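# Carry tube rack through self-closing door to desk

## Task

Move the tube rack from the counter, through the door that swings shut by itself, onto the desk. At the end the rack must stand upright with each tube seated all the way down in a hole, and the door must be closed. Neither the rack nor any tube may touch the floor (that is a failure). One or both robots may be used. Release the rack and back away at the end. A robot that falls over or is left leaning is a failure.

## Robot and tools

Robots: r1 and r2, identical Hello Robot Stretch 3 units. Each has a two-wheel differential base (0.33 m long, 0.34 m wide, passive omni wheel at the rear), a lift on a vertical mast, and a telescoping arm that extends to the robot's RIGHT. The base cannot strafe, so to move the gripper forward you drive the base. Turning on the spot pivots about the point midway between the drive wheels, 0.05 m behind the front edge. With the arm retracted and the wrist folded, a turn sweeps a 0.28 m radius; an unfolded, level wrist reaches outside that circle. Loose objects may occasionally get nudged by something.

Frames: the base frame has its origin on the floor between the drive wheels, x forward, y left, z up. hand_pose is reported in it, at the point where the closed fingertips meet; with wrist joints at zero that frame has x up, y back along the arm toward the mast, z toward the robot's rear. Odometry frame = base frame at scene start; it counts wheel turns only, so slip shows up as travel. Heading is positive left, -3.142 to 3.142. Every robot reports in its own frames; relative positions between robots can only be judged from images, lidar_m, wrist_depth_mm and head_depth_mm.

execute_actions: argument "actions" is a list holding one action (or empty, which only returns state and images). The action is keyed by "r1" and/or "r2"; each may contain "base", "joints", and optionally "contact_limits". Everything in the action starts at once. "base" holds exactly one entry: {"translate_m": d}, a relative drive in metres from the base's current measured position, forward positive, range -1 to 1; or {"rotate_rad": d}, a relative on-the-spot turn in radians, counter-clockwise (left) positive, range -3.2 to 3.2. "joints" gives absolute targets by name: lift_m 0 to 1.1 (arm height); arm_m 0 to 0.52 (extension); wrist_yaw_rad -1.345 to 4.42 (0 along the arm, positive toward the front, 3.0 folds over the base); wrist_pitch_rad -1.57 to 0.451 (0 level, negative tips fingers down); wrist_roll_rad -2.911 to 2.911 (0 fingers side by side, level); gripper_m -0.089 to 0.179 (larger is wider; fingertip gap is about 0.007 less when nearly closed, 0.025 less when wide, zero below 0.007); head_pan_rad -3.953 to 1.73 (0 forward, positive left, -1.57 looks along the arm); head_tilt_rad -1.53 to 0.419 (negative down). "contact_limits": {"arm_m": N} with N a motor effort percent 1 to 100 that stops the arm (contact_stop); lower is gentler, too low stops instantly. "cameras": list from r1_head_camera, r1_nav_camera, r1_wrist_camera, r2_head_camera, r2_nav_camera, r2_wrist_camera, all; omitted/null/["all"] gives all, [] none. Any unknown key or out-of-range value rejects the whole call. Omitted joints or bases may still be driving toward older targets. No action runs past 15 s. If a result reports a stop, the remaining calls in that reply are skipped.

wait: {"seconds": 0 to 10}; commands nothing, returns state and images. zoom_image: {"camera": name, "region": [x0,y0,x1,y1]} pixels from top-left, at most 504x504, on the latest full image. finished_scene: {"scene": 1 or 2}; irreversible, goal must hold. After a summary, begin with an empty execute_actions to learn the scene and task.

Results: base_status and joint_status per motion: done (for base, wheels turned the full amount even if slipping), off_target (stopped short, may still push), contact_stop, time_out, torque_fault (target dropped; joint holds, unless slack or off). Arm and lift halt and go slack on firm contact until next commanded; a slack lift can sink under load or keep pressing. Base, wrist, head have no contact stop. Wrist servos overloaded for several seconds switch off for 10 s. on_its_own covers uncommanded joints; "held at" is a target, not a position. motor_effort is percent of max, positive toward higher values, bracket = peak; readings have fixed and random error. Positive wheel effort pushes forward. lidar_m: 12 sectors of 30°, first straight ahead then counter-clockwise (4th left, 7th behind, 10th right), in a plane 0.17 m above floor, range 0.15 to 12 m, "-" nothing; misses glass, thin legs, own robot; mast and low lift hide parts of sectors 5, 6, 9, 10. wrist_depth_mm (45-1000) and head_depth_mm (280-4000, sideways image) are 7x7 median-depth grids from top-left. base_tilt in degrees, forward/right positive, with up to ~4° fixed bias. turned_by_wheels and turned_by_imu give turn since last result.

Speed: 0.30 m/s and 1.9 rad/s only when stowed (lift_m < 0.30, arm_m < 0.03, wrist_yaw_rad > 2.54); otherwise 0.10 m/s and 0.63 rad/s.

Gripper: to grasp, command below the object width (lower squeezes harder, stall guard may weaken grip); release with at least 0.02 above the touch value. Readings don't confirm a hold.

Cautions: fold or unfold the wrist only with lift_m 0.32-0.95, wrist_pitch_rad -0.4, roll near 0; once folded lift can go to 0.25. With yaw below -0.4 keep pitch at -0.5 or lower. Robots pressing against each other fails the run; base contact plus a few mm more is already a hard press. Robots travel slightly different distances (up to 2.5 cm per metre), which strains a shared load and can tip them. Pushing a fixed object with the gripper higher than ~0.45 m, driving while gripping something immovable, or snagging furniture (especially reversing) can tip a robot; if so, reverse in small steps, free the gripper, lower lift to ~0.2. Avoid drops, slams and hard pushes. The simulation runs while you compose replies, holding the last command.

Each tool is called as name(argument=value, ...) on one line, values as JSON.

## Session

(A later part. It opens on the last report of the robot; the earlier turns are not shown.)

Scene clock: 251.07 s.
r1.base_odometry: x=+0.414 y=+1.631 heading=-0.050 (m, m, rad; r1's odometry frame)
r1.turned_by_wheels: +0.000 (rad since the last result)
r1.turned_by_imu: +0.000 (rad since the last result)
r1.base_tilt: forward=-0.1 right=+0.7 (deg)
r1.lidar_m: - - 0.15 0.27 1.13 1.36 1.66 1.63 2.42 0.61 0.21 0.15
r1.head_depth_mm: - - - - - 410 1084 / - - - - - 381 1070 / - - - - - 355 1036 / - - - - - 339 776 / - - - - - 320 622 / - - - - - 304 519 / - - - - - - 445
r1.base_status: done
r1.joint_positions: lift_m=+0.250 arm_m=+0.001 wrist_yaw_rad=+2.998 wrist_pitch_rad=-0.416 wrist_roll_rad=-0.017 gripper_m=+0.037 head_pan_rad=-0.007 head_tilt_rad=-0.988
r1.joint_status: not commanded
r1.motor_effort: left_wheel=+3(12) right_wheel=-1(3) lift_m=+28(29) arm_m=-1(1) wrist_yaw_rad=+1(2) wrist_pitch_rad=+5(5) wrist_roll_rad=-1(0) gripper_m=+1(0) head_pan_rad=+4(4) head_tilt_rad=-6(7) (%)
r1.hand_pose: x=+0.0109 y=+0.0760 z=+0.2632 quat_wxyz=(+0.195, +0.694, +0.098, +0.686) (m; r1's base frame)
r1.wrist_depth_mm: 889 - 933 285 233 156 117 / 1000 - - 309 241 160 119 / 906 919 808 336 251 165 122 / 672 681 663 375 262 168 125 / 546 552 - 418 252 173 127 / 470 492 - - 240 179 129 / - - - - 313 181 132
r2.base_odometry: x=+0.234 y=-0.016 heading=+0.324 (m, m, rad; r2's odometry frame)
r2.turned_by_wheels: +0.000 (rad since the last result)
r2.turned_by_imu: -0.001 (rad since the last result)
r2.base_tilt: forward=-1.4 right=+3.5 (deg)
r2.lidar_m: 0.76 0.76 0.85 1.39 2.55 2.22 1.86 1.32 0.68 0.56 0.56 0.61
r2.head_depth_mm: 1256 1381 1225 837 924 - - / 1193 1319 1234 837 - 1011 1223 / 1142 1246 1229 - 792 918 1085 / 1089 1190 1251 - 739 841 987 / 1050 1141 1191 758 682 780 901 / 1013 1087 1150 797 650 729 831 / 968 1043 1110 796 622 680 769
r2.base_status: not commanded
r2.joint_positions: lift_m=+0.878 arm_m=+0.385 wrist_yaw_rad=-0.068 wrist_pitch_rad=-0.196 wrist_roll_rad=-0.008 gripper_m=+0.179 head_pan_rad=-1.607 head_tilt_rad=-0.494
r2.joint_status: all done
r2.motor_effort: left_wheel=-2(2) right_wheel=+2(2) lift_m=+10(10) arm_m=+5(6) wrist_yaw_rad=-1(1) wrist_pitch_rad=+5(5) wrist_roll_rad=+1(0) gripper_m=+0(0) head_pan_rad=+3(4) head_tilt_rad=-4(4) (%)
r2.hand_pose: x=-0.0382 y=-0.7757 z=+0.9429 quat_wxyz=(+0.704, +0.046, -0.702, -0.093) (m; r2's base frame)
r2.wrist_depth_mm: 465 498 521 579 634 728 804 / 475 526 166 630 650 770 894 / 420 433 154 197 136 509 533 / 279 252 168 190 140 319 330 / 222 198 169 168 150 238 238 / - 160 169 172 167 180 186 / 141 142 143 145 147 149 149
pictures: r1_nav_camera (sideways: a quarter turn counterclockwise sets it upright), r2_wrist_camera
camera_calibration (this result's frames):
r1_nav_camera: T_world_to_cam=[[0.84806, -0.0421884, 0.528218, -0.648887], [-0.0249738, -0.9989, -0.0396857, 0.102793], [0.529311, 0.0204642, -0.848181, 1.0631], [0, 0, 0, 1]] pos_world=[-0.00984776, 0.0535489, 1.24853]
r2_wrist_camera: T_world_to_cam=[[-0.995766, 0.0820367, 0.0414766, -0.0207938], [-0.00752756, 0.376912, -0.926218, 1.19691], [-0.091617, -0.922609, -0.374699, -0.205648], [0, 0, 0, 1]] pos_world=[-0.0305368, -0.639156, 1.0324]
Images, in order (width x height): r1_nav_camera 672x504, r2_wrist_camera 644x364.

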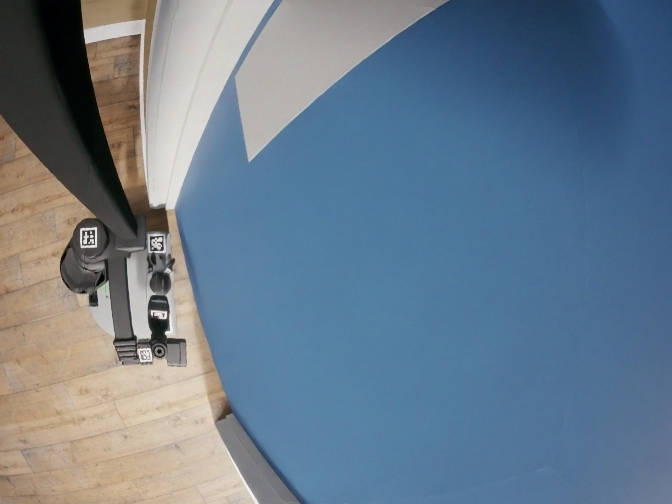

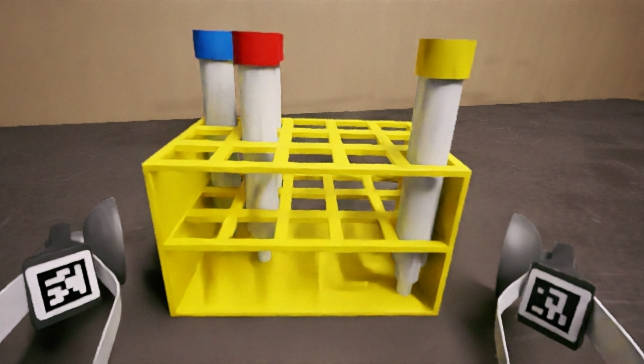

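execute_actions(actions=[{"r1":{"joints":{"lift_m":0.32,"head_tilt_rad":-1.3}},"r2":{"joints":{"arm_m":0.428}}}], cameras=["r2_wrist_camera","r2_head_camera"])

Scene clock: 260.60 s.
r1.base_odometry: x=+0.414 y=+1.631 heading=-0.050 (m, m, rad; r1's odometry frame)
r1.turned_by_wheels: +0.000 (rad since the last result)
r1.turned_by_imu: -0.001 (rad since the last result)
r1.base_tilt: forward=+0.0 right=+0.8 (deg)
r1.lidar_m: - - 0.15 0.27 1.12 1.36 1.66 1.63 2.43 0.61 0.21 0.15
r1.head_depth_mm: - - - 384 1222 1185 1120 / - - - 362 1153 - 1105 / - - - 343 865 - 1099 / - - - 326 691 - - / - - - 312 575 - - / - - - - 494 1176 - / - - - - 432 900 1144
r1.base_status: not commanded
r1.joint_positions: lift_m=+0.320 arm_m=+0.001 wrist_yaw_rad=+2.998 wrist_pitch_rad=-0.416 wrist_roll_rad=-0.017 gripper_m=+0.037 head_pan_rad=-0.007 head_tilt_rad=-1.284
r1.joint_status: all done
r1.motor_effort: left_wheel=+4(3) right_wheel=-1(1) lift_m=+37(38) arm_m=-1(1) wrist_yaw_rad=+1(1) wrist_pitch_rad=+4(5) wrist_roll_rad=+0(0) gripper_m=+1(1) head_pan_rad=+4(4) head_tilt_rad=-9(35) (%)
r1.hand_pose: x=+0.0109 y=+0.0760 z=+0.3329 quat_wxyz=(+0.195, +0.694, +0.098, +0.686) (m; r1's base frame)
r1.wrist_depth_mm: 886 - 930 284 233 157 118 / 974 - - 311 242 160 120 / 968 - 954 341 253 164 122 / 804 829 787 375 263 170 125 / 648 651 - 410 250 174 127 / 538 536 - 478 238 178 129 / 465 - - - 324 180 132
r2.base_odometry: x=+0.234 y=-0.016 heading=+0.324 (m, m, rad; r2's odometry frame)
r2.turned_by_wheels: +0.000 (rad since the last result)
r2.turned_by_imu: -0.001 (rad since the last result)
r2.base_tilt: forward=-1.3 right=+3.5 (deg)
r2.lidar_m: 0.76 0.76 0.85 1.39 2.54 2.22 1.86 1.31 0.68 0.56 0.56 0.62
r2.head_depth_mm: 1256 1390 1231 839 924 - - / 1197 1311 1237 840 - 1005 1217 / 1141 1244 1291 - 794 914 1083 / 1095 1196 1260 707 737 844 984 / 1041 1133 1197 758 683 780 901 / 1004 1087 1152 798 650 727 831 / 965 1048 1112 799 623 680 769
r2.base_status: not commanded
r2.joint_positions: lift_m=+0.878 arm_m=+0.428 wrist_yaw_rad=-0.068 wrist_pitch_rad=-0.196 wrist_roll_rad=-0.008 gripper_m=+0.179 head_pan_rad=-1.607 head_tilt_rad=-0.494
r2.joint_status: all done
r2.motor_effort: left_wheel=-2(2) right_wheel=+2(1) lift_m=+10(10) arm_m=+5(7) wrist_yaw_rad=-1(1) wrist_pitch_rad=+5(5) wrist_roll_rad=+0(0) gripper_m=+0(0) head_pan_rad=+4(3) head_tilt_rad=-4(4) (%)
r2.hand_pose: x=-0.0382 y=-0.8187 z=+0.9429 quat_wxyz=(+0.704, +0.046, -0.702, -0.093) (m; r2's base frame)
r2.wrist_depth_mm: 432 456 489 549 613 660 760 / 450 481 118 586 640 90 814 / 456 438 141 468 480 98 537 / 280 128 120 121 119 280 327 / 221 116 138 150 137 109 237 / - 113 126 123 117 114 186 / 140 135 140 142 139 140 146
pictures: r2_head_camera (sideways: a quarter turn clockwise sets it upright), r2_wrist_camera
camera_calibration (this result's frames):
r2_head_camera: T_world_to_cam=[[0.0499231, 0.465278, -0.883756, 1.17058], [0.99665, -0.0806031, 0.0138646, -0.0219589], [-0.0647826, -0.881487, -0.467743, 0.573028], [0, 0, 0, 1]] pos_world=[0.000568306, -0.0413009, 1.30285]
r2_wrist_camera: T_world_to_cam=[[-0.99576, 0.0821061, 0.0414766, -0.0172276], [-0.0075007, 0.376919, -0.926216, 1.21311], [-0.0916813, -0.9226, -0.374705, -0.245296], [0, 0, 0, 1]] pos_world=[-0.0305444, -0.68214, 1.0324]
Images, in order (width x height): r2_head_camera 896x504, r2_wrist_camera 644x364.

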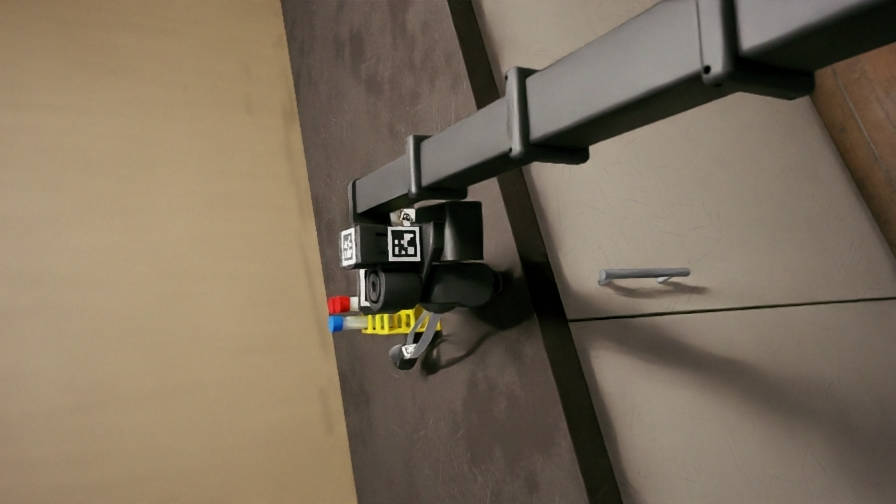

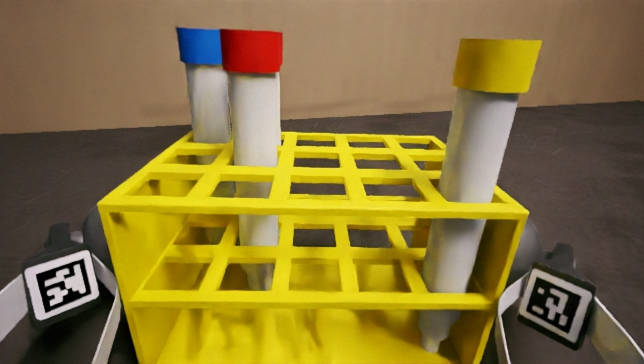

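execute_actions(actions=[{"r1":{"base":{"translate_m":0.3}},"r2":{"joints":{"gripper_m":0.09}}}], cameras=["r1_nav_camera","r2_wrist_camera","r2_head_camera"])

Scene clock: 275.77 s.
r1.base_odometry: x=+0.714 y=+1.616 heading=-0.050 (m, m, rad; r1's odometry frame)
r1.turned_by_wheels: +0.000 (rad since the last result)
r1.turned_by_imu: -0.181 (rad since the last result)
r1.base_tilt: forward=-0.1 right=+0.8 (deg)
r1.lidar_m: - - 0.15 0.20 0.34 0.34 1.92 1.86 2.48 0.21 0.15 -
r1.head_depth_mm: - - - - 480 1185 1127 / - - - - 417 - 1106 / - - - - - - 1107 / - - - - - - - / - - - - - - - / - - - - - 1186 - / - - - - - 1176 -
r1.base_status: translate_m off_target (by the wheels' count: +0.2998 of +0.3000)
r1.joint_positions: lift_m=+0.320 arm_m=+0.001 wrist_yaw_rad=+3.017 wrist_pitch_rad=-0.418 wrist_roll_rad=-0.017 gripper_m=+0.037 head_pan_rad=-0.004 head_tilt_rad=-1.289
r1.joint_status: not commanded
r1.on_its_own: left_wheel is at rest, and its effort (+32) is outside its rest range (-18 to +18); right_wheel is at rest, and its effort (+21) is outside its rest range (-18 to +18); wrist_yaw_rad is at rest, and its effort (-14) is outside its rest range (-12 to +12)
r1.motor_effort: left_wheel=+32(100) right_wheel=+21(42) lift_m=+34(37) arm_m=-1(1) wrist_yaw_rad=-14(15) wrist_pitch_rad=+5(5) wrist_roll_rad=+0(0) gripper_m=+1(1) head_pan_rad=+3(4) head_tilt_rad=-6(9) (%)
r1.hand_pose: x=+0.0066 y=+0.0764 z=+0.3325 quat_wxyz=(+0.189, +0.693, +0.106, +0.687) (m; r1's base frame)
r1.wrist_depth_mm: 269 552 - - 174 97 67 / 285 490 - - 176 97 67 / 299 469 - - 177 98 68 / 317 376 813 789 178 98 68 / 346 400 - 637 161 99 68 / 383 427 - 536 146 99 68 / 451 - - - 208 99 68
r2.base_odometry: x=+0.234 y=-0.016 heading=+0.324 (m, m, rad; r2's odometry frame)
r2.turned_by_wheels: +0.000 (rad since the last result)
r2.turned_by_imu: -0.003 (rad since the last result)
r2.base_tilt: forward=-1.3 right=+3.5 (deg)
r2.lidar_m: 0.76 0.76 0.85 1.39 2.54 2.09 1.86 1.31 0.68 0.56 0.55 0.61
r2.head_depth_mm: 1254 1386 1235 836 922 - - / 1189 1311 1229 838 - 1005 1220 / 1135 1254 1289 - 794 918 1081 / 1094 1183 1260 - 737 844 983 / 1049 1135 1197 755 685 780 899 / 1004 1083 1155 798 654 726 831 / 971 1043 1107 797 623 678 768
r2.base_status: not commanded
r2.joint_positions: lift_m=+0.878 arm_m=+0.428 wrist_yaw_rad=-0.068 wrist_pitch_rad=-0.196 wrist_roll_rad=-0.008 gripper_m=+0.101 head_pan_rad=-1.607 head_tilt_rad=-0.494
r2.joint_status: gripper_m off_target (ended at +0.101, target +0.090)
r2.on_its_own: gripper_m is held at +0.100, not at your +0.090, by its stall guard, which is not easing now
r2.motor_effort: left_wheel=-2(2) right_wheel=+2(1) lift_m=+10(9) arm_m=+5(6) wrist_yaw_rad=-2(1) wrist_pitch_rad=+5(5) wrist_roll_rad=+0(0) gripper_m=-25(100) head_pan_rad=+4(3) head_tilt_rad=-4(4) (%)
r2.hand_pose: x=-0.0382 y=-0.8187 z=+0.9429 quat_wxyz=(+0.704, +0.046, -0.702, -0.093) (m; r2's base frame)
r2.wrist_depth_mm: 429 458 480 553 613 664 751 / 448 479 141 583 650 104 811 / 460 432 150 179 184 413 538 / 282 254 121 130 130 124 329 / 209 119 146 165 151 131 237 / - 119 157 158 136 133 186 / 140 137 141 142 143 144 152
pictures: r1_nav_camera (sideways: a quarter turn counterclockwise sets it upright), r2_head_camera (sideways: a quarter turn clockwise sets it upright), r2_wrist_camera
camera_calibration (this result's frames):
r1_nav_camera: T_world_to_cam=[[0.966436, -0.0400344, 0.25377, -0.292155], [-0.0328304, -0.99893, -0.0325614, 0.0935516], [0.254803, 0.0231371, -0.966716, 1.21874], [0, 0, 0, 1]] pos_world=[-0.0251166, 0.0535572, 1.25536]
r2_head_camera: T_world_to_cam=[[0.0499231, 0.465278, -0.883756, 1.17058], [0.99665, -0.0806032, 0.0138646, -0.0219588], [-0.0647827, -0.881487, -0.467743, 0.573028], [0, 0, 0, 1]] pos_world=[0.000568301, -0.0413009, 1.30285]
r2_wrist_camera: T_world_to_cam=[[-0.995758, 0.0820898, 0.0415704, -0.0173294], [-0.00759356, 0.376925, -0.926213, 1.21311], [-0.0917015, -0.922599, -0.374702, -0.245305], [0, 0, 0, 1]] pos_world=[-0.0305389, -0.682147, 1.0324]
Images, in order (width x height): r1_nav_camera 672x504, r2_head_camera 896x504, r2_wrist_camera 644x364.

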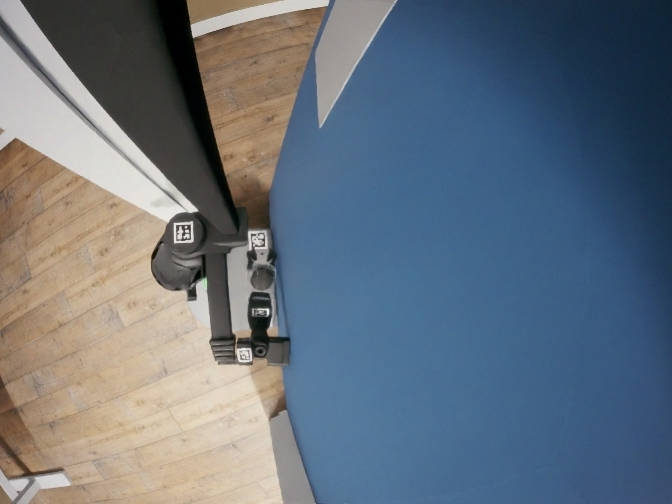

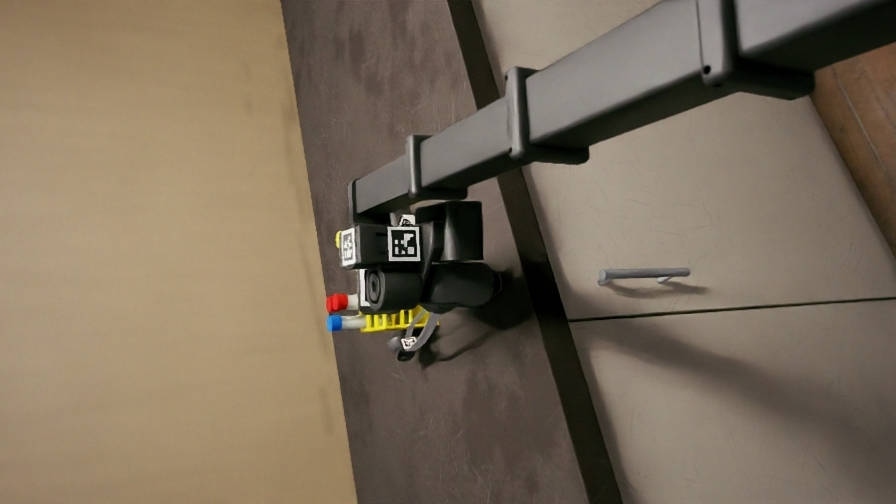

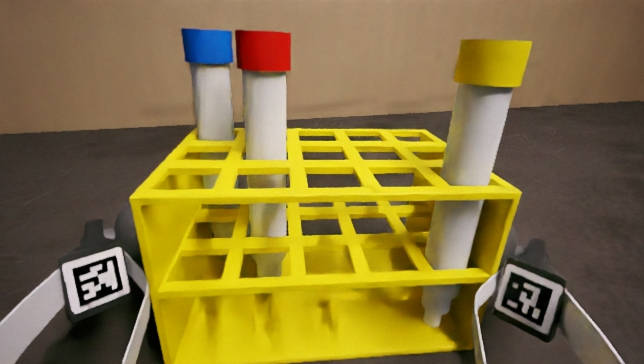

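execute_actions(actions=[{"r1":{"base":{"rotate_rad":-0.25}},"r2":{"joints":{"lift_m":0.91}}}], cameras=["r1_nav_camera","r2_wrist_camera"])

Scene clock: 310.77 s.
r1.base_odometry: x=+0.714 y=+1.616 heading=-0.299 (m, m, rad; r1's odometry frame)
r1.turned_by_wheels: -0.249 (rad since the last result)
r1.turned_by_imu: -0.243 (rad since the last result)
r1.base_tilt: forward=+0.0 right=+0.8 (deg)
r1.lidar_m: - - 0.15 0.19 0.58 0.34 1.55 2.26 1.86 0.59 0.15 -
r1.head_depth_mm: - - - - 1173 1184 1122 / - - - - 726 - 1106 / - - - - 557 - 1109 / - - - - 491 - - / - - - - 436 - - / - - - - 387 1182 - / - - - - 351 1166 -
r1.base_status: rotate_rad off_target (by the wheels' count: -0.2485 of -0.2500)
r1.joint_positions: lift_m=+0.320 arm_m=+0.001 wrist_yaw_rad=+3.003 wrist_pitch_rad=-0.418 wrist_roll_rad=-0.017 gripper_m=+0.037 head_pan_rad=-0.004 head_tilt_rad=-1.289
r1.joint_status: not commanded
r1.on_its_own: left_wheel is at rest, and its effort (+61) is outside its rest range (-18 to +18)
r1.motor_effort: left_wheel=+61(77) right_wheel=-2(14) lift_m=+33(34) arm_m=-1(0) wrist_yaw_rad=-3(14) wrist_pitch_rad=+5(5) wrist_roll_rad=+0(1) gripper_m=+0(1) head_pan_rad=+3(2) head_tilt_rad=-6(6) (%)
r1.hand_pose: x=+0.0097 y=+0.0760 z=+0.3325 quat_wxyz=(+0.194, +0.694, +0.101, +0.686) (m; r1's base frame)
r1.wrist_depth_mm: 876 969 - 334 172 115 87 / 939 - - 361 178 119 89 / 900 - - 393 185 122 90 / 623 789 839 423 194 124 92 / 461 652 - 398 186 128 94 / 349 541 - 499 178 132 96 / 358 - - - 238 134 98
r2.base_odometry: x=+0.234 y=-0.016 heading=+0.324 (m, m, rad; r2's odometry frame)
r2.turned_by_wheels: +0.000 (rad since the last result)
r2.turned_by_imu: -0.001 (rad since the last result)
r2.base_tilt: forward=-1.3 right=+3.5 (deg)
r2.lidar_m: 0.76 0.76 0.85 1.39 2.55 2.07 1.86 1.32 0.68 0.56 0.56 0.62
r2.head_depth_mm: 1258 1392 1228 840 - - 1245 / 1196 1317 1229 880 863 998 1217 / 1142 1246 1323 721 798 918 1086 / 1097 1196 1277 721 736 845 985 / 1050 1135 1199 758 682 782 901 / 1004 1090 1155 795 651 729 830 / 970 1043 1108 797 622 682 770
r2.base_status: not commanded
r2.joint_positions: lift_m=+0.909 arm_m=+0.428 wrist_yaw_rad=-0.068 wrist_pitch_rad=-0.206 wrist_roll_rad=-0.008 gripper_m=+0.101 head_pan_rad=-1.607 head_tilt_rad=-0.495
r2.joint_status: all done
r2.on_its_own: gripper_m is held at +0.100, not at your +0.090, by its stall guard, which is not easing now
r2.motor_effort: left_wheel=-2(2) right_wheel=+1(1) lift_m=+40(41) arm_m=+3(5) wrist_yaw_rad=-1(2) wrist_pitch_rad=+7(8) wrist_roll_rad=-1(0) gripper_m=-18(25) head_pan_rad=+3(4) head_tilt_rad=-4(4) (%)
r2.hand_pose: x=-0.0383 y=-0.8181 z=+0.9720 quat_wxyz=(+0.704, +0.049, -0.702, -0.097) (m; r2's base frame)
r2.wrist_depth_mm: 435 459 499 552 601 671 751 / 450 480 163 567 621 726 829 / 474 503 173 569 172 621 643 / 339 307 154 160 128 363 396 / 258 134 161 166 139 281 290 / 216 136 165 169 140 - 229 / 169 170 150 147 146 179 188
pictures: r1_nav_camera (sideways: a quarter turn counterclockwise sets it upright), r2_wrist_camera
camera_calibration (this result's frames):
r1_nav_camera: T_world_to_cam=[[0.966436, -0.0400308, 0.253768, -0.292152], [-0.0328267, -0.998931, -0.0325613, 0.0935515], [0.2548, 0.0231381, -0.966717, 1.21874], [0, 0, 0, 1]] pos_world=[-0.0251169, 0.0535571, 1.25536]
r2_wrist_camera: T_world_to_cam=[[-0.995741, 0.0823558, 0.0414293, -0.018334], [-0.00647558, 0.385801, -0.922559, 1.24365], [-0.0919616, -0.918899, -0.383625, -0.222165], [0, 0, 0, 1]] pos_world=[-0.0306333, -0.68244, 1.06287]
Images, in order (width x height): r1_nav_camera 672x504, r2_wrist_camera 644x364.

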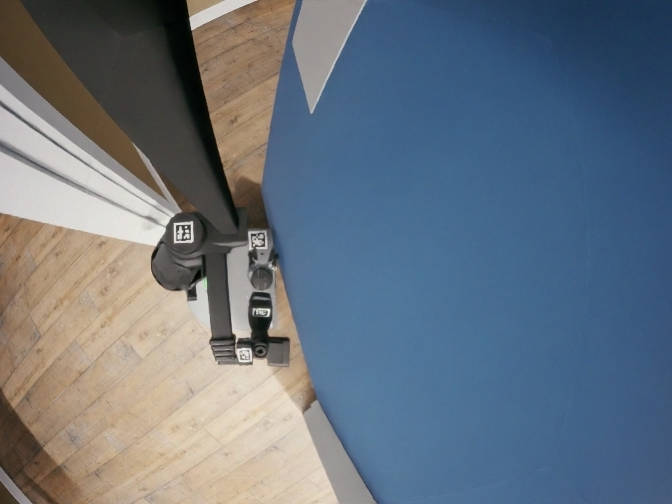

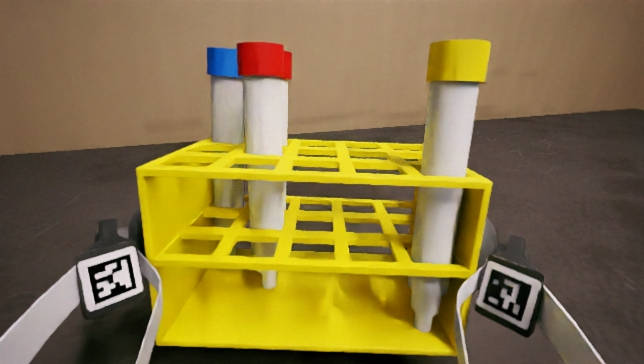

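execute_actions(actions=[{"r1":{"base":{"translate_m":0.15}},"r2":{"joints":{"lift_m":0.876}}}], cameras=["r1_nav_camera","r2_wrist_camera"])

Scene clock: 412.70 s.
r1.base_odometry: x=+0.857 y=+1.572 heading=-0.299 (m, m, rad; r1's odometry frame)
r1.turned_by_wheels: +0.000 (rad since the last result)
r1.turned_by_imu: -0.033 (rad since the last result)
r1.base_tilt: forward=-0.2 right=+0.9 (deg)
r1.lidar_m: - - 0.15 0.20 1.25 0.46 0.52 2.37 1.96 0.21 0.15 -
r1.head_depth_mm: - - - - 479 1176 1124 / - - - - 418 - 1102 / - - - - - - 1105 / - - - - - - - / - - - - - - - / - - - - - 1184 - / - - - - - 1173 -
r1.base_status: translate_m off_target (by the wheels' count: +0.1498 of +0.1500)
r1.joint_positions: lift_m=+0.320 arm_m=+0.001 wrist_yaw_rad=+3.017 wrist_pitch_rad=-0.418 wrist_roll_rad=-0.017 gripper_m=+0.037 head_pan_rad=-0.004 head_tilt_rad=-1.289
r1.joint_status: not commanded
r1.on_its_own: left_wheel is at rest, and its effort (+31) is outside its rest range (-18 to +18); right_wheel is at rest, and its effort (+23) is outside its rest range (-18 to +18); wrist_yaw_rad is at rest, and its effort (-14) is outside its rest range (-12 to +12)
r1.motor_effort: left_wheel=+31(79) right_wheel=+23(31) lift_m=+34(33) arm_m=-1(1) wrist_yaw_rad=-14(15) wrist_pitch_rad=+5(5) wrist_roll_rad=+0(0) gripper_m=+1(0) head_pan_rad=+2(3) head_tilt_rad=-7(7) (%)
r1.hand_pose: x=+0.0066 y=+0.0764 z=+0.3325 quat_wxyz=(+0.189, +0.693, +0.105, +0.687) (m; r1's base frame)
r1.wrist_depth_mm: 906 - - - 174 97 67 / 963 - - - 174 97 67 / 997 - - - 177 98 67 / 802 806 818 783 178 98 68 / 639 649 - 632 161 98 68 / 540 547 - 543 147 99 68 / 460 - - - 208 99 68
r2.base_odometry: x=+0.234 y=-0.016 heading=+0.324 (m, m, rad; r2's odometry frame)
r2.turned_by_wheels: +0.000 (rad since the last result)
r2.turned_by_imu: -0.001 (rad since the last result)
r2.base_tilt: forward=-1.3 right=+3.5 (deg)
r2.lidar_m: 0.76 0.76 0.85 1.39 2.54 1.99 1.86 1.31 0.68 0.56 0.55 0.62
r2.head_depth_mm: 1255 1381 1224 833 917 - - / 1196 1310 1229 837 - 1005 1224 / 1140 1251 1294 - 794 918 1085 / 1090 1191 1257 - 741 844 982 / 1043 1140 1197 756 683 781 898 / 1005 1089 1149 796 653 728 831 / 968 1046 1106 793 624 682 772
r2.base_status: not commanded
r2.joint_positions: lift_m=+0.877 arm_m=+0.428 wrist_yaw_rad=-0.068 wrist_pitch_rad=-0.194 wrist_roll_rad=-0.008 gripper_m=+0.101 head_pan_rad=-1.607 head_tilt_rad=-0.495
r2.joint_status: all done
r2.on_its_own: gripper_m is held at +0.100, not at your +0.090, by its stall guard, which is not easing now
r2.motor_effort: left_wheel=-2(3) right_wheel=+1(2) lift_m=+9(34) arm_m=+3(3) wrist_yaw_rad=-1(1) wrist_pitch_rad=+4(7) wrist_roll_rad=-1(0) gripper_m=-18(19) head_pan_rad=+3(4) head_tilt_rad=-4(4) (%)
r2.hand_pose: x=-0.0383 y=-0.8190 z=+0.9425 quat_wxyz=(+0.704, +0.045, -0.703, -0.093) (m; r2's base frame)
r2.wrist_depth_mm: 435 463 485 549 593 668 757 / 452 487 153 576 636 704 839 / 463 440 144 183 183 456 539 / 281 144 151 159 120 298 329 / 210 134 155 166 138 222 235 / 175 148 161 164 140 - 185 / 136 141 141 142 142 146 151
pictures: r1_nav_camera (sideways: a quarter turn counterclockwise sets it upright), r2_wrist_camera
camera_calibration (this result's frames):
r1_nav_camera: T_world_to_cam=[[0.966437, -0.0400308, 0.253767, -0.29215], [-0.0328268, -0.998931, -0.0325613, 0.0935514], [0.254799, 0.0231381, -0.966717, 1.21874], [0, 0, 0, 1]] pos_world=[-0.025117, 0.0535571, 1.25536]
r2_wrist_camera: T_world_to_cam=[[-0.995708, 0.0828474, 0.0412575, -0.0165306], [-0.00722144, 0.374873, -0.927048, 1.21195], [-0.0922699, -0.923367, -0.372666, -0.24833], [0, 0, 0, 1]] pos_world=[-0.0306211, -0.682256, 1.03167]
Images, in order (width x height): r1_nav_camera 672x504, r2_wrist_camera 644x364.

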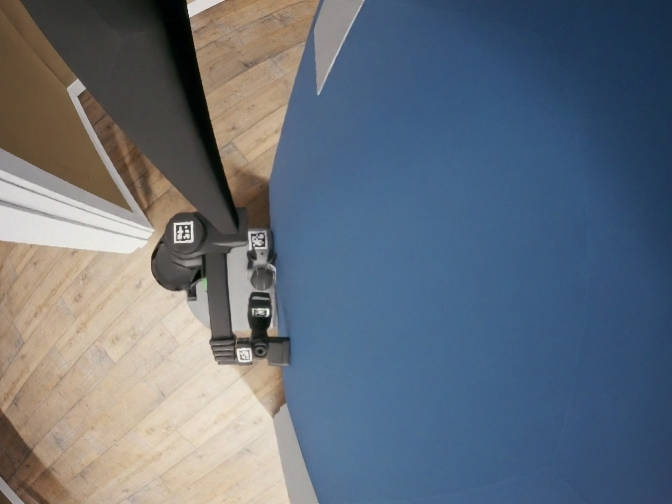

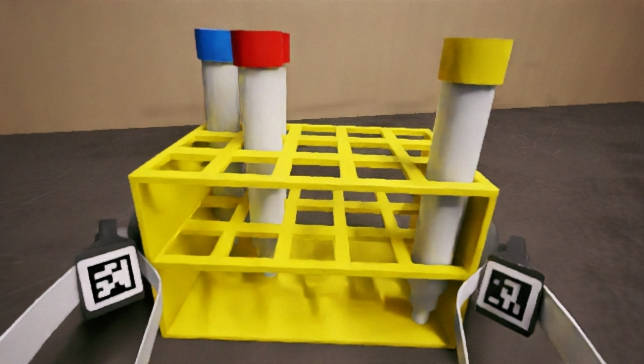

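execute_actions(actions=[{"r1":{"base":{"translate_m":0.2}},"r2":{"joints":{"gripper_m":0.179}}}], cameras=["r1_nav_camera","r2_wrist_camera"])

Scene clock: 460.40 s.
r1.base_odometry: x=+1.048 y=+1.513 heading=-0.299 (m, m, rad; r1's odometry frame)
r1.turned_by_wheels: +0.000 (rad since the last result)
r1.turned_by_imu: -0.309 (rad since the last result)
r1.base_tilt: forward=-0.1 right=+0.7 (deg)
r1.lidar_m: - - 0.15 0.20 1.37 0.92 0.61 2.18 2.04 0.21 0.15 -
r1.head_depth_mm: - - - - 500 1180 1121 / - - - - 434 - 1104 / - - - - - - 1105 / - - - - - - - / - - - - - - - / - - - - - 1185 - / - - - - - 1174 -
r1.base_status: translate_m off_target (by the wheels' count: +0.1998 of +0.2000)
r1.joint_positions: lift_m=+0.320 arm_m=+0.001 wrist_yaw_rad=+3.018 wrist_pitch_rad=-0.419 wrist_roll_rad=-0.017 gripper_m=+0.037 head_pan_rad=-0.004 head_tilt_rad=-1.290
r1.joint_status: not commanded
r1.on_its_own: left_wheel is at rest, and its effort (+25) is outside its rest range (-18 to +18); right_wheel is at rest, and its effort (+23) is outside its rest range (-18 to +18); wrist_yaw_rad is at rest, and its effort (-14) is outside its rest range (-12 to +12)
r1.motor_effort: left_wheel=+25(54) right_wheel=+23(44) lift_m=+32(33) arm_m=-1(1) wrist_yaw_rad=-14(15) wrist_pitch_rad=+5(5) wrist_roll_rad=+0(0) gripper_m=+0(1) head_pan_rad=+2(3) head_tilt_rad=-6(7) (%)
r1.hand_pose: x=+0.0065 y=+0.0763 z=+0.3324 quat_wxyz=(+0.189, +0.693, +0.106, +0.687) (m; r1's base frame)
r1.wrist_depth_mm: - - - - 174 97 67 / - - - - 175 97 67 / - - - - 178 98 68 / 810 819 830 771 179 98 68 / 657 643 - 643 162 99 68 / 532 541 - 537 147 99 68 / 461 - - - 208 100 68
r2.base_odometry: x=+0.234 y=-0.016 heading=+0.324 (m, m, rad; r2's odometry frame)
r2.turned_by_wheels: +0.000 (rad since the last result)
r2.turned_by_imu: -0.001 (rad since the last result)
r2.base_tilt: forward=-1.4 right=+3.5 (deg)
r2.lidar_m: 0.76 0.76 0.85 1.39 2.54 1.79 1.86 1.31 0.68 0.56 0.56 0.61
r2.head_depth_mm: 1252 1382 1233 838 917 - - / 1195 1311 1233 836 - 1007 1216 / 1145 1249 1294 - 796 916 1082 / 1094 1193 1258 705 738 845 986 / 1049 1138 1201 756 682 782 903 / 1006 1089 1149 797 651 728 828 / 968 1048 1108 796 623 681 770
r2.base_status: not commanded
r2.joint_positions: lift_m=+0.877 arm_m=+0.428 wrist_yaw_rad=-0.068 wrist_pitch_rad=-0.195 wrist_roll_rad=-0.008 gripper_m=+0.179 head_pan_rad=-1.607 head_tilt_rad=-0.495
r2.joint_status: all done
r2.motor_effort: left_wheel=-2(2) right_wheel=+2(2) lift_m=+9(9) arm_m=+3(3) wrist_yaw_rad=-1(1) wrist_pitch_rad=+4(4) wrist_roll_rad=-1(1) gripper_m=+0(100) head_pan_rad=+3(3) head_tilt_rad=-3(4) (%)
r2.hand_pose: x=-0.0383 y=-0.8189 z=+0.9422 quat_wxyz=(+0.704, +0.045, -0.703, -0.093) (m; r2's base frame)
r2.wrist_depth_mm: 427 470 489 549 597 655 744 / 451 485 154 573 620 746 829 / 454 437 146 184 182 453 539 / 280 144 152 161 125 299 324 / 221 139 156 165 138 218 235 / - 155 162 164 141 172 185 / 140 140 141 141 142 147 148
pictures: r1_nav_camera (sideways: a quarter turn counterclockwise sets it upright), r2_wrist_camera
camera_calibration (this result's frames):
r1_nav_camera: T_world_to_cam=[[0.966739, -0.04002, 0.252615, -0.290652], [-0.0328532, -0.998931, -0.0325267, 0.0935065], [0.253647, 0.0231456, -0.96702, 1.21914], [0, 0, 0, 1]] pos_world=[-0.0251731, 0.053557, 1.2554]
r2_wrist_camera: T_world_to_cam=[[-0.995711, 0.0828062, 0.0412712, -0.0165678], [-0.00716689, 0.375701, -0.926713, 1.21207], [-0.0922433, -0.923034, -0.373496, -0.247298], [0, 0, 0, 1]] pos_world=[-0.0306216, -0.682271, 1.03156]
Images, in order (width x height): r1_nav_camera 672x504, r2_wrist_camera 644x364.

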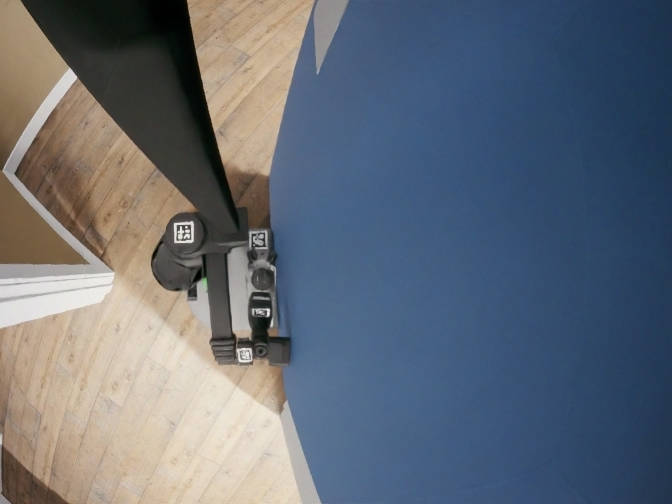

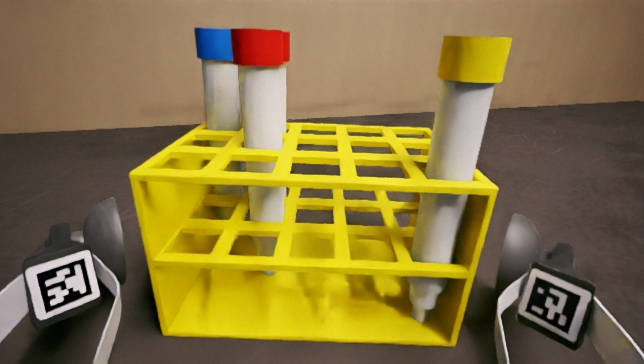

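execute_actions(actions=[{"r1":{"base":{"translate_m":0.2}},"r2":{"joints":{"arm_m":0.25,"lift_m":1.095}}}], cameras=["r1_nav_camera","r2_wrist_camera"])

Scene clock: 476.87 s.
r1.base_odometry: x=+1.239 y=+1.454 heading=-0.299 (m, m, rad; r1's odometry frame)
r1.turned_by_wheels: +0.000 (rad since the last result)
r1.turned_by_imu: -0.324 (rad since the last result)
r1.base_tilt: forward=-0.1 right=+0.8 (deg)
r1.lidar_m: - - 0.15 0.20 1.68 1.49 0.75 0.77 2.32 0.21 0.15 -
r1.head_depth_mm: - - - - 504 1183 1119 / - - - - 436 - 1108 / - - - - - - 1110 / - - - - - - - / - - - - - - - / - - - - - 1181 - / - - - - - 1181 -
r1.base_status: translate_m off_target (by the wheels' count: +0.1998 of +0.2000)
r1.joint_positions: lift_m=+0.320 arm_m=+0.001 wrist_yaw_rad=+3.018 wrist_pitch_rad=-0.419 wrist_roll_rad=-0.017 gripper_m=+0.037 head_pan_rad=-0.004 head_tilt_rad=-1.290
r1.joint_status: not commanded
r1.on_its_own: right_wheel is at rest, and its effort (+24) is outside its rest range (-18 to +18); wrist_yaw_rad is at rest, and its effort (-14) is outside its rest range (-12 to +12)
r1.motor_effort: left_wheel=+16(46) right_wheel=+24(46) lift_m=+33(34) arm_m=-1(1) wrist_yaw_rad=-14(14) wrist_pitch_rad=+5(6) wrist_roll_rad=-1(0) gripper_m=+0(1) head_pan_rad=+3(3) head_tilt_rad=-6(6) (%)
r1.hand_pose: x=+0.0065 y=+0.0763 z=+0.3324 quat_wxyz=(+0.189, +0.693, +0.106, +0.687) (m; r1's base frame)
r1.wrist_depth_mm: - - - - 174 97 67 / - - - - 176 98 67 / - - - - 178 98 67 / 781 801 813 793 177 98 68 / 654 646 - 609 162 99 68 / 533 542 - 535 147 99 68 / 463 - - - 207 100 68
r2.base_odometry: x=+0.234 y=-0.016 heading=+0.324 (m, m, rad; r2's odometry frame)
r2.turned_by_wheels: +0.000 (rad since the last result)
r2.turned_by_imu: -0.001 (rad since the last result)
r2.base_tilt: forward=-1.4 right=+3.5 (deg)
r2.lidar_m: 0.76 0.76 0.85 1.39 2.53 1.52 1.77 1.31 0.68 0.56 0.55 0.62
r2.head_depth_mm: - 1430 1227 835 933 1108 1279 / 1166 1339 1230 796 855 1002 1216 / 1117 - 1138 793 791 919 1083 / 1080 - 997 795 737 846 988 / 1039 1129 1109 796 682 782 900 / 1008 1086 1149 794 652 728 831 / 966 1044 1107 797 623 680 771
r2.base_status: not commanded
r2.joint_positions: lift_m=+1.094 arm_m=+0.250 wrist_yaw_rad=-0.068 wrist_pitch_rad=-0.196 wrist_roll_rad=-0.008 gripper_m=+0.179 head_pan_rad=-1.607 head_tilt_rad=-0.495
r2.joint_status: all done
r2.motor_effort: left_wheel=-2(2) right_wheel=+2(1) lift_m=+40(41) arm_m=-5(7) wrist_yaw_rad=-1(1) wrist_pitch_rad=+5(5) wrist_roll_rad=+0(0) gripper_m=+0(0) head_pan_rad=+2(3) head_tilt_rad=-4(4) (%)
r2.hand_pose: x=-0.0383 y=-0.6414 z=+1.1595 quat_wxyz=(+0.704, +0.046, -0.703, -0.093) (m; r2's base frame)
r2.wrist_depth_mm: 554 597 639 695 769 870 - / 577 618 681 738 814 942 - / 596 661 727 786 912 - - / 647 682 742 829 873 888 893 / 642 591 589 630 623 664 635 / - 463 459 391 500 497 515 / 386 396 394 389 407 411 411
pictures: r1_nav_camera (sideways: a quarter turn counterclockwise sets it upright), r2_wrist_camera
camera_calibration (this result's frames):
r1_nav_camera: T_world_to_cam=[[0.966812, -0.0399951, 0.252338, -0.290292], [-0.0328365, -0.998932, -0.0325183, 0.0934955], [0.253369, 0.0231532, -0.967093, 1.21923], [0, 0, 0, 1]] pos_world=[-0.0251878, 0.0535562, 1.2554]
r2_wrist_camera: T_world_to_cam=[[-0.995707, 0.0828467, 0.0412897, -0.0402427], [-0.00705201, 0.37687, -0.926239, 1.34691], [-0.0922968, -0.922554, -0.374668, -0.000667117], [0, 0, 0, 1]] pos_world=[-0.0306331, -0.50489, 1.24897]
Images, in order (width x height): r1_nav_camera 672x504, r2_wrist_camera 644x364.

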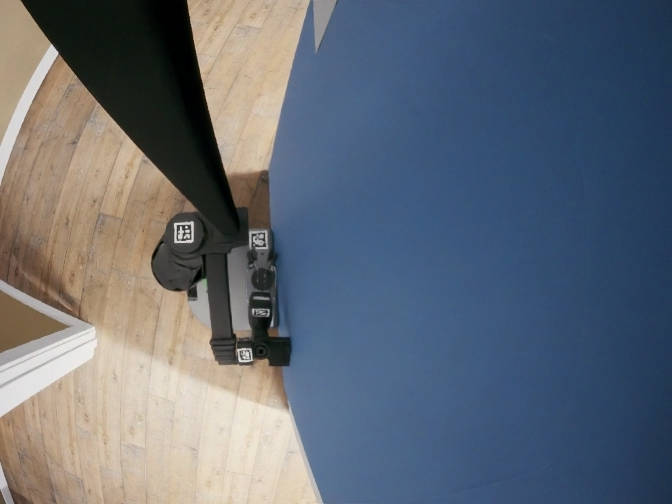

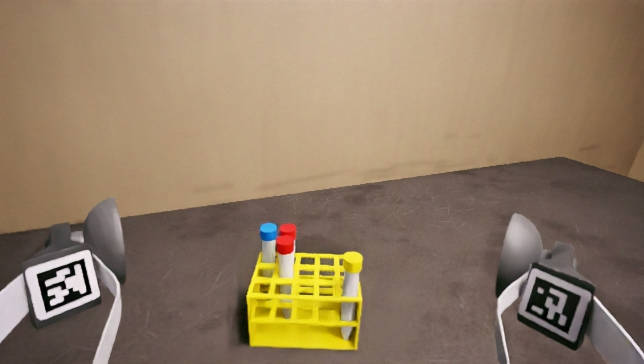

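execute_actions(actions=[{"r1":{"base":{"rotate_rad":-1.0}},"r2":{"base":{"rotate_rad":0.785},"joints":{"wrist_yaw_rad":1.52}}}], cameras=["r1_nav_camera"])

Scene clock: 496.57 s.
r1.base_odometry: x=+1.239 y=+1.454 heading=-1.298 (m, m, rad; r1's odometry frame)
r1.turned_by_wheels: -0.999 (rad since the last result)
r1.turned_by_imu: -0.987 (rad since the last result)
r1.base_tilt: forward=+0.0 right=+0.8 (deg)
r1.lidar_m: 0.18 0.15 0.15 0.18 0.32 2.26 1.62 1.48 0.75 0.78 2.10 0.30
r1.head_depth_mm: 354 559 1404 1318 1245 1181 1123 / 307 413 697 1311 1247 - 1108 / - 332 493 961 1247 - 1106 / - 299 381 612 1228 - - / - - 320 449 808 - - / - - 292 354 546 1020 - / - - - 308 412 697 -
r1.base_status: rotate_rad off_target (by the wheels' count: -0.9990 of -1.0000)
r1.joint_positions: lift_m=+0.320 arm_m=+0.001 wrist_yaw_rad=+3.003 wrist_pitch_rad=-0.419 wrist_roll_rad=-0.017 gripper_m=+0.037 head_pan_rad=-0.004 head_tilt_rad=-1.290
r1.joint_status: not commanded
r1.on_its_own: left_wheel is at rest, and its effort (+41) is outside its rest range (-18 to +18)
r1.motor_effort: left_wheel=+41(63) right_wheel=-1(17) lift_m=+32(32) arm_m=-1(1) wrist_yaw_rad=-3(14) wrist_pitch_rad=+5(5) wrist_roll_rad=+0(0) gripper_m=+0(1) head_pan_rad=+2(3) head_tilt_rad=-5(6) (%)
r1.hand_pose: x=+0.0097 y=+0.0758 z=+0.3324 quat_wxyz=(+0.194, +0.694, +0.101, +0.686) (m; r1's base frame)
r1.wrist_depth_mm: - - 283 229 185 156 133 / - - 308 248 198 165 140 / - - 344 271 212 174 147 / 793 804 384 300 228 185 155 / 651 652 - 320 239 199 165 / 536 548 - 370 248 212 174 / 465 - - - 313 227 186
r2.base_odometry: x=+0.234 y=-0.016 heading=+1.108 (m, m, rad; r2's odometry frame)
r2.turned_by_wheels: +0.785 (rad since the last result)
r2.turned_by_imu: +0.779 (rad since the last result)
r2.base_tilt: forward=-1.4 right=+3.5 (deg)
r2.lidar_m: 0.78 1.02 2.46 2.61 1.93 1.85 0.86 0.59 0.56 0.57 0.80 0.76
r2.head_depth_mm: - 1071 1105 797 634 690 786 / 978 1100 1151 792 651 727 832 / 1006 1131 1178 795 672 767 886 / 1061 - 1062 795 710 812 951 / 1103 1223 - 797 749 866 1018 / 1132 1232 - 795 788 1410 1241 / 1007 - 1102 1171 1243 1308 1267
r2.base_status: done
r2.joint_positions: lift_m=+1.094 arm_m=+0.250 wrist_yaw_rad=+1.518 wrist_pitch_rad=-0.196 wrist_roll_rad=-0.008 gripper_m=+0.179 head_pan_rad=-1.607 head_tilt_rad=-0.495
r2.joint_status: all done
r2.motor_effort: left_wheel=-2(6) right_wheel=+1(5) lift_m=+40(40) arm_m=-5(5) wrist_yaw_rad=+2(3) wrist_pitch_rad=+5(5) wrist_roll_rad=+0(1) gripper_m=+0(0) head_pan_rad=+3(3) head_tilt_rad=-4(4) (%)
r2.hand_pose: x=+0.2249 y=-0.4085 z=+1.1595 quat_wxyz=(+0.560, +0.533, -0.460, +0.436) (m; r2's base frame)
r2.wrist_depth_mm: 758 647 562 501 443 403 372 / 843 703 591 523 472 415 384 / 904 761 645 562 489 437 398 / - 811 690 587 524 460 417 / - 853 739 626 555 491 426 / - - 806 665 587 531 457 / - - 895 730 625 551 491
pictures: r1_nav_camera (sideways: a quarter turn counterclockwise sets it upright)
camera_calibration (this result's frames):
r1_nav_camera: T_world_to_cam=[[0.966812, -0.0399956, 0.252338, -0.290292], [-0.0328371, -0.998932, -0.0325183, 0.0934955], [0.253369, 0.0231531, -0.967093, 1.21923], [0, 0, 0, 1]] pos_world=[-0.0251878, 0.0535562, 1.2554]
Images, in order (width x height): r1_nav_camera 672x504.

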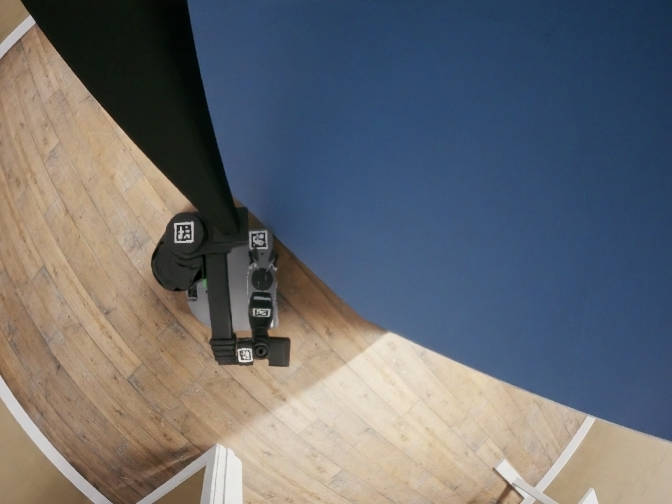

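execute_actions(actions=[{"r1":{"base":{"rotate_rad":-0.9},"joints":{"head_pan_rad":0.6}},"r2":{"base":{"translate_m":-0.29}}}], cameras=["r1_nav_camera"])

Scene clock: 504.90 s.
r1.base_odometry: x=+1.239 y=+1.454 heading=-2.198 (m, m, rad; r1's odometry frame)
r1.turned_by_wheels: -0.899 (rad since the last result)
r1.turned_by_imu: -0.901 (rad since the last result)
r1.base_tilt: forward=-0.1 right=+0.8 (deg)
r1.lidar_m: 2.10 0.26 0.18 0.18 0.18 0.24 2.23 2.08 1.53 1.48 0.75 2.14
r1.head_depth_mm: 1599 1493 1398 1317 1244 1181 1119 / 1600 1488 1400 1326 1247 1192 1118 / 556 1453 1398 1324 1247 1199 - / 376 479 659 1057 1252 - - / 312 377 480 660 1004 - 1110 / - 312 377 479 651 - - / - - 312 376 478 - -
r1.base_status: done
r1.joint_positions: lift_m=+0.320 arm_m=+0.001 wrist_yaw_rad=+3.002 wrist_pitch_rad=-0.419 wrist_roll_rad=-0.017 gripper_m=+0.037 head_pan_rad=+0.595 head_tilt_rad=-1.291
r1.joint_status: all done
r1.motor_effort: left_wheel=+11(55) right_wheel=-8(20) lift_m=+32(32) arm_m=+0(1) wrist_yaw_rad=-1(3) wrist_pitch_rad=+5(5) wrist_roll_rad=+0(0) gripper_m=+0(0) head_pan_rad=+4(41) head_tilt_rad=-5(6) (%)
r1.hand_pose: x=+0.0099 y=+0.0758 z=+0.3324 quat_wxyz=(+0.195, +0.694, +0.101, +0.686) (m; r1's base frame)
r1.wrist_depth_mm: 183 186 193 197 204 209 216 / 199 201 210 215 221 229 237 / 215 220 230 236 245 254 262 / 238 243 254 262 271 282 295 / 261 270 - 292 303 318 337 / 295 307 - 336 353 371 389 / 330 - - - 410 432 469
r2.base_odometry: x=+0.104 y=-0.275 heading=+1.108 (m, m, rad; r2's odometry frame)
r2.turned_by_wheels: +0.000 (rad since the last result)
r2.turned_by_imu: -0.002 (rad since the last result)
r2.base_tilt: forward=-1.3 right=+3.5 (deg)
r2.lidar_m: 1.04 1.37 2.67 1.25 1.35 1.59 0.68 0.46 0.43 0.44 0.57 1.01
r2.head_depth_mm: - 951 1012 667 587 511 598 / 872 976 1036 793 587 550 632 / 894 1000 1081 794 588 584 675 / 937 - 1065 799 586 617 723 / 981 1094 - 796 587 659 774 / 1027 1120 - 794 612 699 837 / 1074 - 1257 795 637 751 907
r2.base_status: done
r2.joint_positions: lift_m=+1.094 arm_m=+0.250 wrist_yaw_rad=+1.518 wrist_pitch_rad=-0.196 wrist_roll_rad=-0.008 gripper_m=+0.179 head_pan_rad=-1.607 head_tilt_rad=-0.495
r2.joint_status: not commanded
r2.motor_effort: left_wheel=-2(6) right_wheel=+2(3) lift_m=+40(40) arm_m=-5(5) wrist_yaw_rad=+3(2) wrist_pitch_rad=+5(5) wrist_roll_rad=+0(0) gripper_m=+0(0) head_pan_rad=+4(3) head_tilt_rad=-4(4) (%)
r2.hand_pose: x=+0.2249 y=-0.4085 z=+1.1595 quat_wxyz=(+0.560, +0.533, -0.460, +0.436) (m; r2's base frame)
r2.wrist_depth_mm: - 935 844 739 680 606 551 / - - 914 783 684 639 574 / - - 962 814 758 654 601 / - - - 897 770 691 629 / - - - 953 849 752 658 / - - - - 859 803 676 / - - - - 962 432 409
pictures: r1_nav_camera (sideways: a quarter turn counterclockwise sets it upright)
camera_calibration (this result's frames):
r1_nav_camera: T_world_to_cam=[[0.821507, 0.51164, 0.251695, -0.288569], [0.535535, -0.843887, -0.032499, 0.0900033], [0.195775, 0.16149, -0.967261, 1.2198], [0, 0, 0, 1]] pos_world=[-0.049945, 0.0266101, 1.25542]
Images, in order (width x height): r1_nav_camera 672x504.

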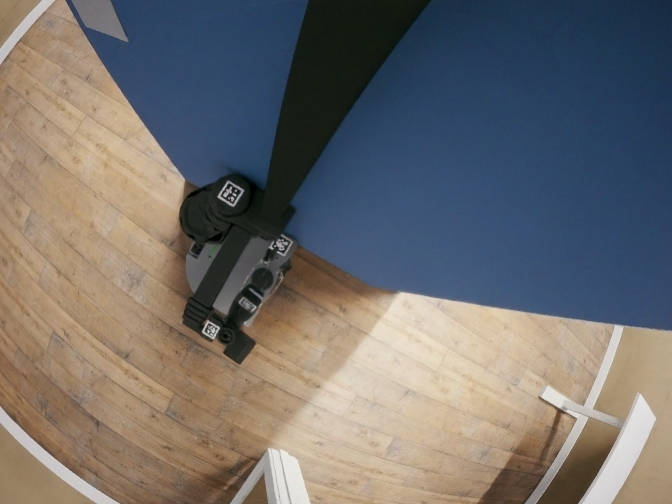

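execute_actions(actions=[{"r1":{"base":{"translate_m":-0.3}},"r2":{"base":{"rotate_rad":-0.785},"joints":{"wrist_pitch_rad":-1.25,"head_pan_rad":-1.35,"head_tilt_rad":-0.6}}}], cameras=["r1_nav_camera","r2_head_camera","r2_wrist_camera"])

Scene clock: 521.60 s.
r1.base_odometry: x=+1.414 y=+1.697 heading=-2.197 (m, m, rad; r1's odometry frame)
r1.turned_by_wheels: +0.000 (rad since the last result)
r1.turned_by_imu: -0.002 (rad since the last result)
r1.base_tilt: forward=+0.0 right=+0.8 (deg)
r1.lidar_m: 2.40 0.25 0.18 0.17 0.18 1.99 1.93 2.01 1.53 1.48 0.97 0.94
r1.head_depth_mm: 1593 1487 1399 1318 1248 1186 1122 / 628 1453 1404 1321 1253 1190 1116 / 462 634 1013 1307 1247 1198 - / 365 466 641 1024 1245 - - / 305 367 469 646 986 - 1107 / - 307 370 471 642 - - / - - 307 371 475 - -
r1.base_status: done
r1.joint_positions: lift_m=+0.320 arm_m=+0.001 wrist_yaw_rad=+3.002 wrist_pitch_rad=-0.419 wrist_roll_rad=-0.017 gripper_m=+0.037 head_pan_rad=+0.595 head_tilt_rad=-1.291
r1.joint_status: not commanded
r1.motor_effort: left_wheel=+8(9) right_wheel=-5(12) lift_m=+32(32) arm_m=+0(0) wrist_yaw_rad=-1(2) wrist_pitch_rad=+5(5) wrist_roll_rad=+0(0) gripper_m=+1(1) head_pan_rad=+3(3) head_tilt_rad=-5(5) (%)
r1.hand_pose: x=+0.0099 y=+0.0758 z=+0.3324 quat_wxyz=(+0.195, +0.694, +0.101, +0.686) (m; r1's base frame)
r1.wrist_depth_mm: 185 185 192 196 201 205 213 / 207 202 207 214 220 226 231 / 990 221 229 233 244 249 259 / 785 246 252 260 266 278 287 / 644 277 - 288 299 314 325 / 539 326 - 332 349 364 378 / 467 - - - 405 423 450
r2.base_odometry: x=+0.104 y=-0.275 heading=+0.323 (m, m, rad; r2's odometry frame)
r2.turned_by_wheels: -0.785 (rad since the last result)
r2.turned_by_imu: -0.782 (rad since the last result)
r2.base_tilt: forward=-1.4 right=+3.5 (deg)
r2.lidar_m: 0.76 1.02 1.14 1.86 2.67 1.25 1.60 1.02 0.53 0.43 0.43 0.48
r2.head_depth_mm: - - 848 675 620 755 964 / 925 1043 - 674 579 725 917 / 914 1014 894 648 579 695 873 / 898 990 888 648 560 671 832 / 883 979 945 669 540 646 794 / 872 961 944 664 541 618 760 / 858 947 937 671 524 602 726
r2.base_status: done
r2.joint_positions: lift_m=+1.094 arm_m=+0.250 wrist_yaw_rad=+1.518 wrist_pitch_rad=-1.252 wrist_roll_rad=-0.008 gripper_m=+0.179 head_pan_rad=-1.357 head_tilt_rad=-0.592
r2.joint_status: all done
r2.motor_effort: left_wheel=+2(6) right_wheel=-2(5) lift_m=+40(40) arm_m=-5(5) wrist_yaw_rad=+2(2) wrist_pitch_rad=+1(6) wrist_roll_rad=+0(0) gripper_m=+0(0) head_pan_rad=+4(25) head_tilt_rad=-5(21) (%)
r2.hand_pose: x=+0.0360 y=-0.3986 z=+0.9821 quat_wxyz=(+0.702, +0.694, -0.128, +0.096) (m; r2's base frame)
r2.wrist_depth_mm: - - - 250 248 250 247 / - - - 243 243 243 241 / - - - 239 238 240 239 / - - - 929 235 235 236 / - - - - 233 232 233 / - - - - 229 227 228 / - - - - 224 223 224
pictures: r1_nav_camera (sideways: a quarter turn counterclockwise sets it upright), r2_head_camera (sideways: a quarter turn clockwise sets it upright), r2_wrist_camera
camera_calibration (this result's frames):
r1_nav_camera: T_world_to_cam=[[0.821507, 0.51164, 0.251695, -0.288569], [0.535535, -0.843887, -0.032499, 0.0900033], [0.195775, 0.16149, -0.967261, 1.2198], [0, 0, 0, 1]] pos_world=[-0.049945, 0.0266101, 1.25542]
r2_head_camera: T_world_to_cam=[[-0.0846968, 0.54583, -0.833604, 1.106], [0.985848, 0.167377, 0.00943021, -0.0161183], [0.144673, -0.821008, -0.552282, 0.681744], [0, 0, 0, 1]] pos_world=[0.0109351, -0.0412748, 1.29864]
r2_wrist_camera: T_world_to_cam=[[-0.0249486, -0.99913, 0.0334249, -0.437505], [-0.991355, 0.0204185, -0.129608, 0.202685], [0.128813, -0.0363695, -0.991002, 1.11434], [0, 0, 0, 1]] pos_world=[0.0464763, -0.400735, 1.14521]
Images, in order (width x height): r1_nav_camera 672x504, r2_head_camera 896x504, r2_wrist_camera 644x364.

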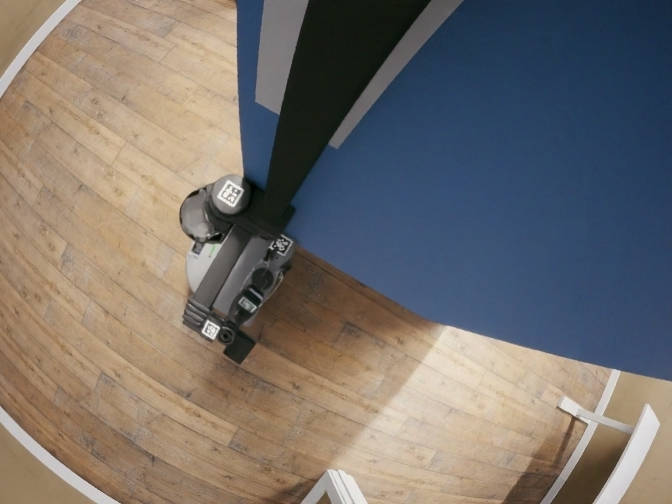

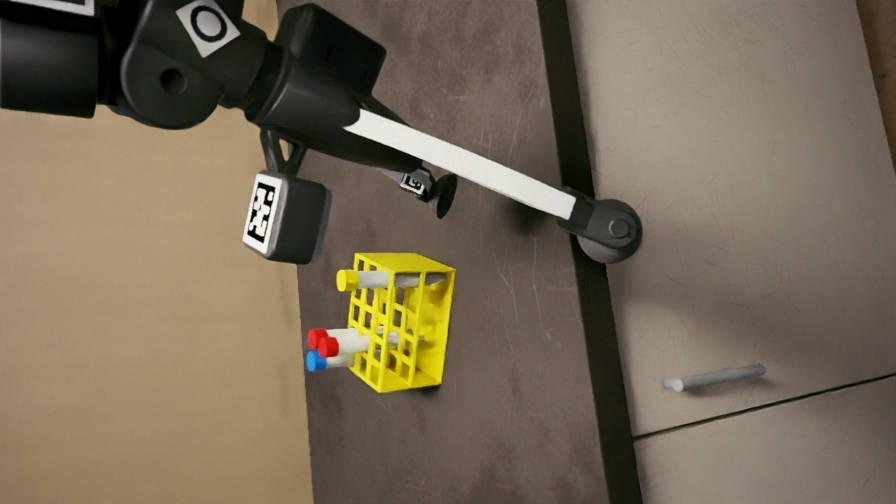

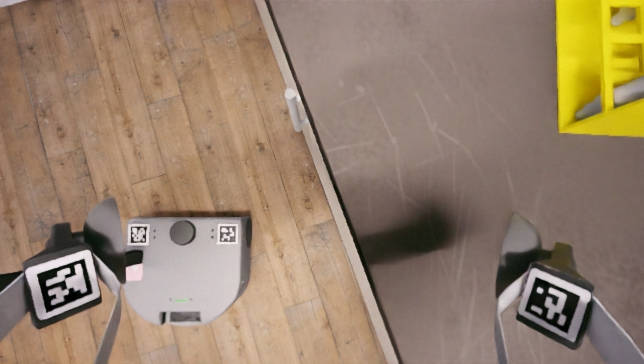

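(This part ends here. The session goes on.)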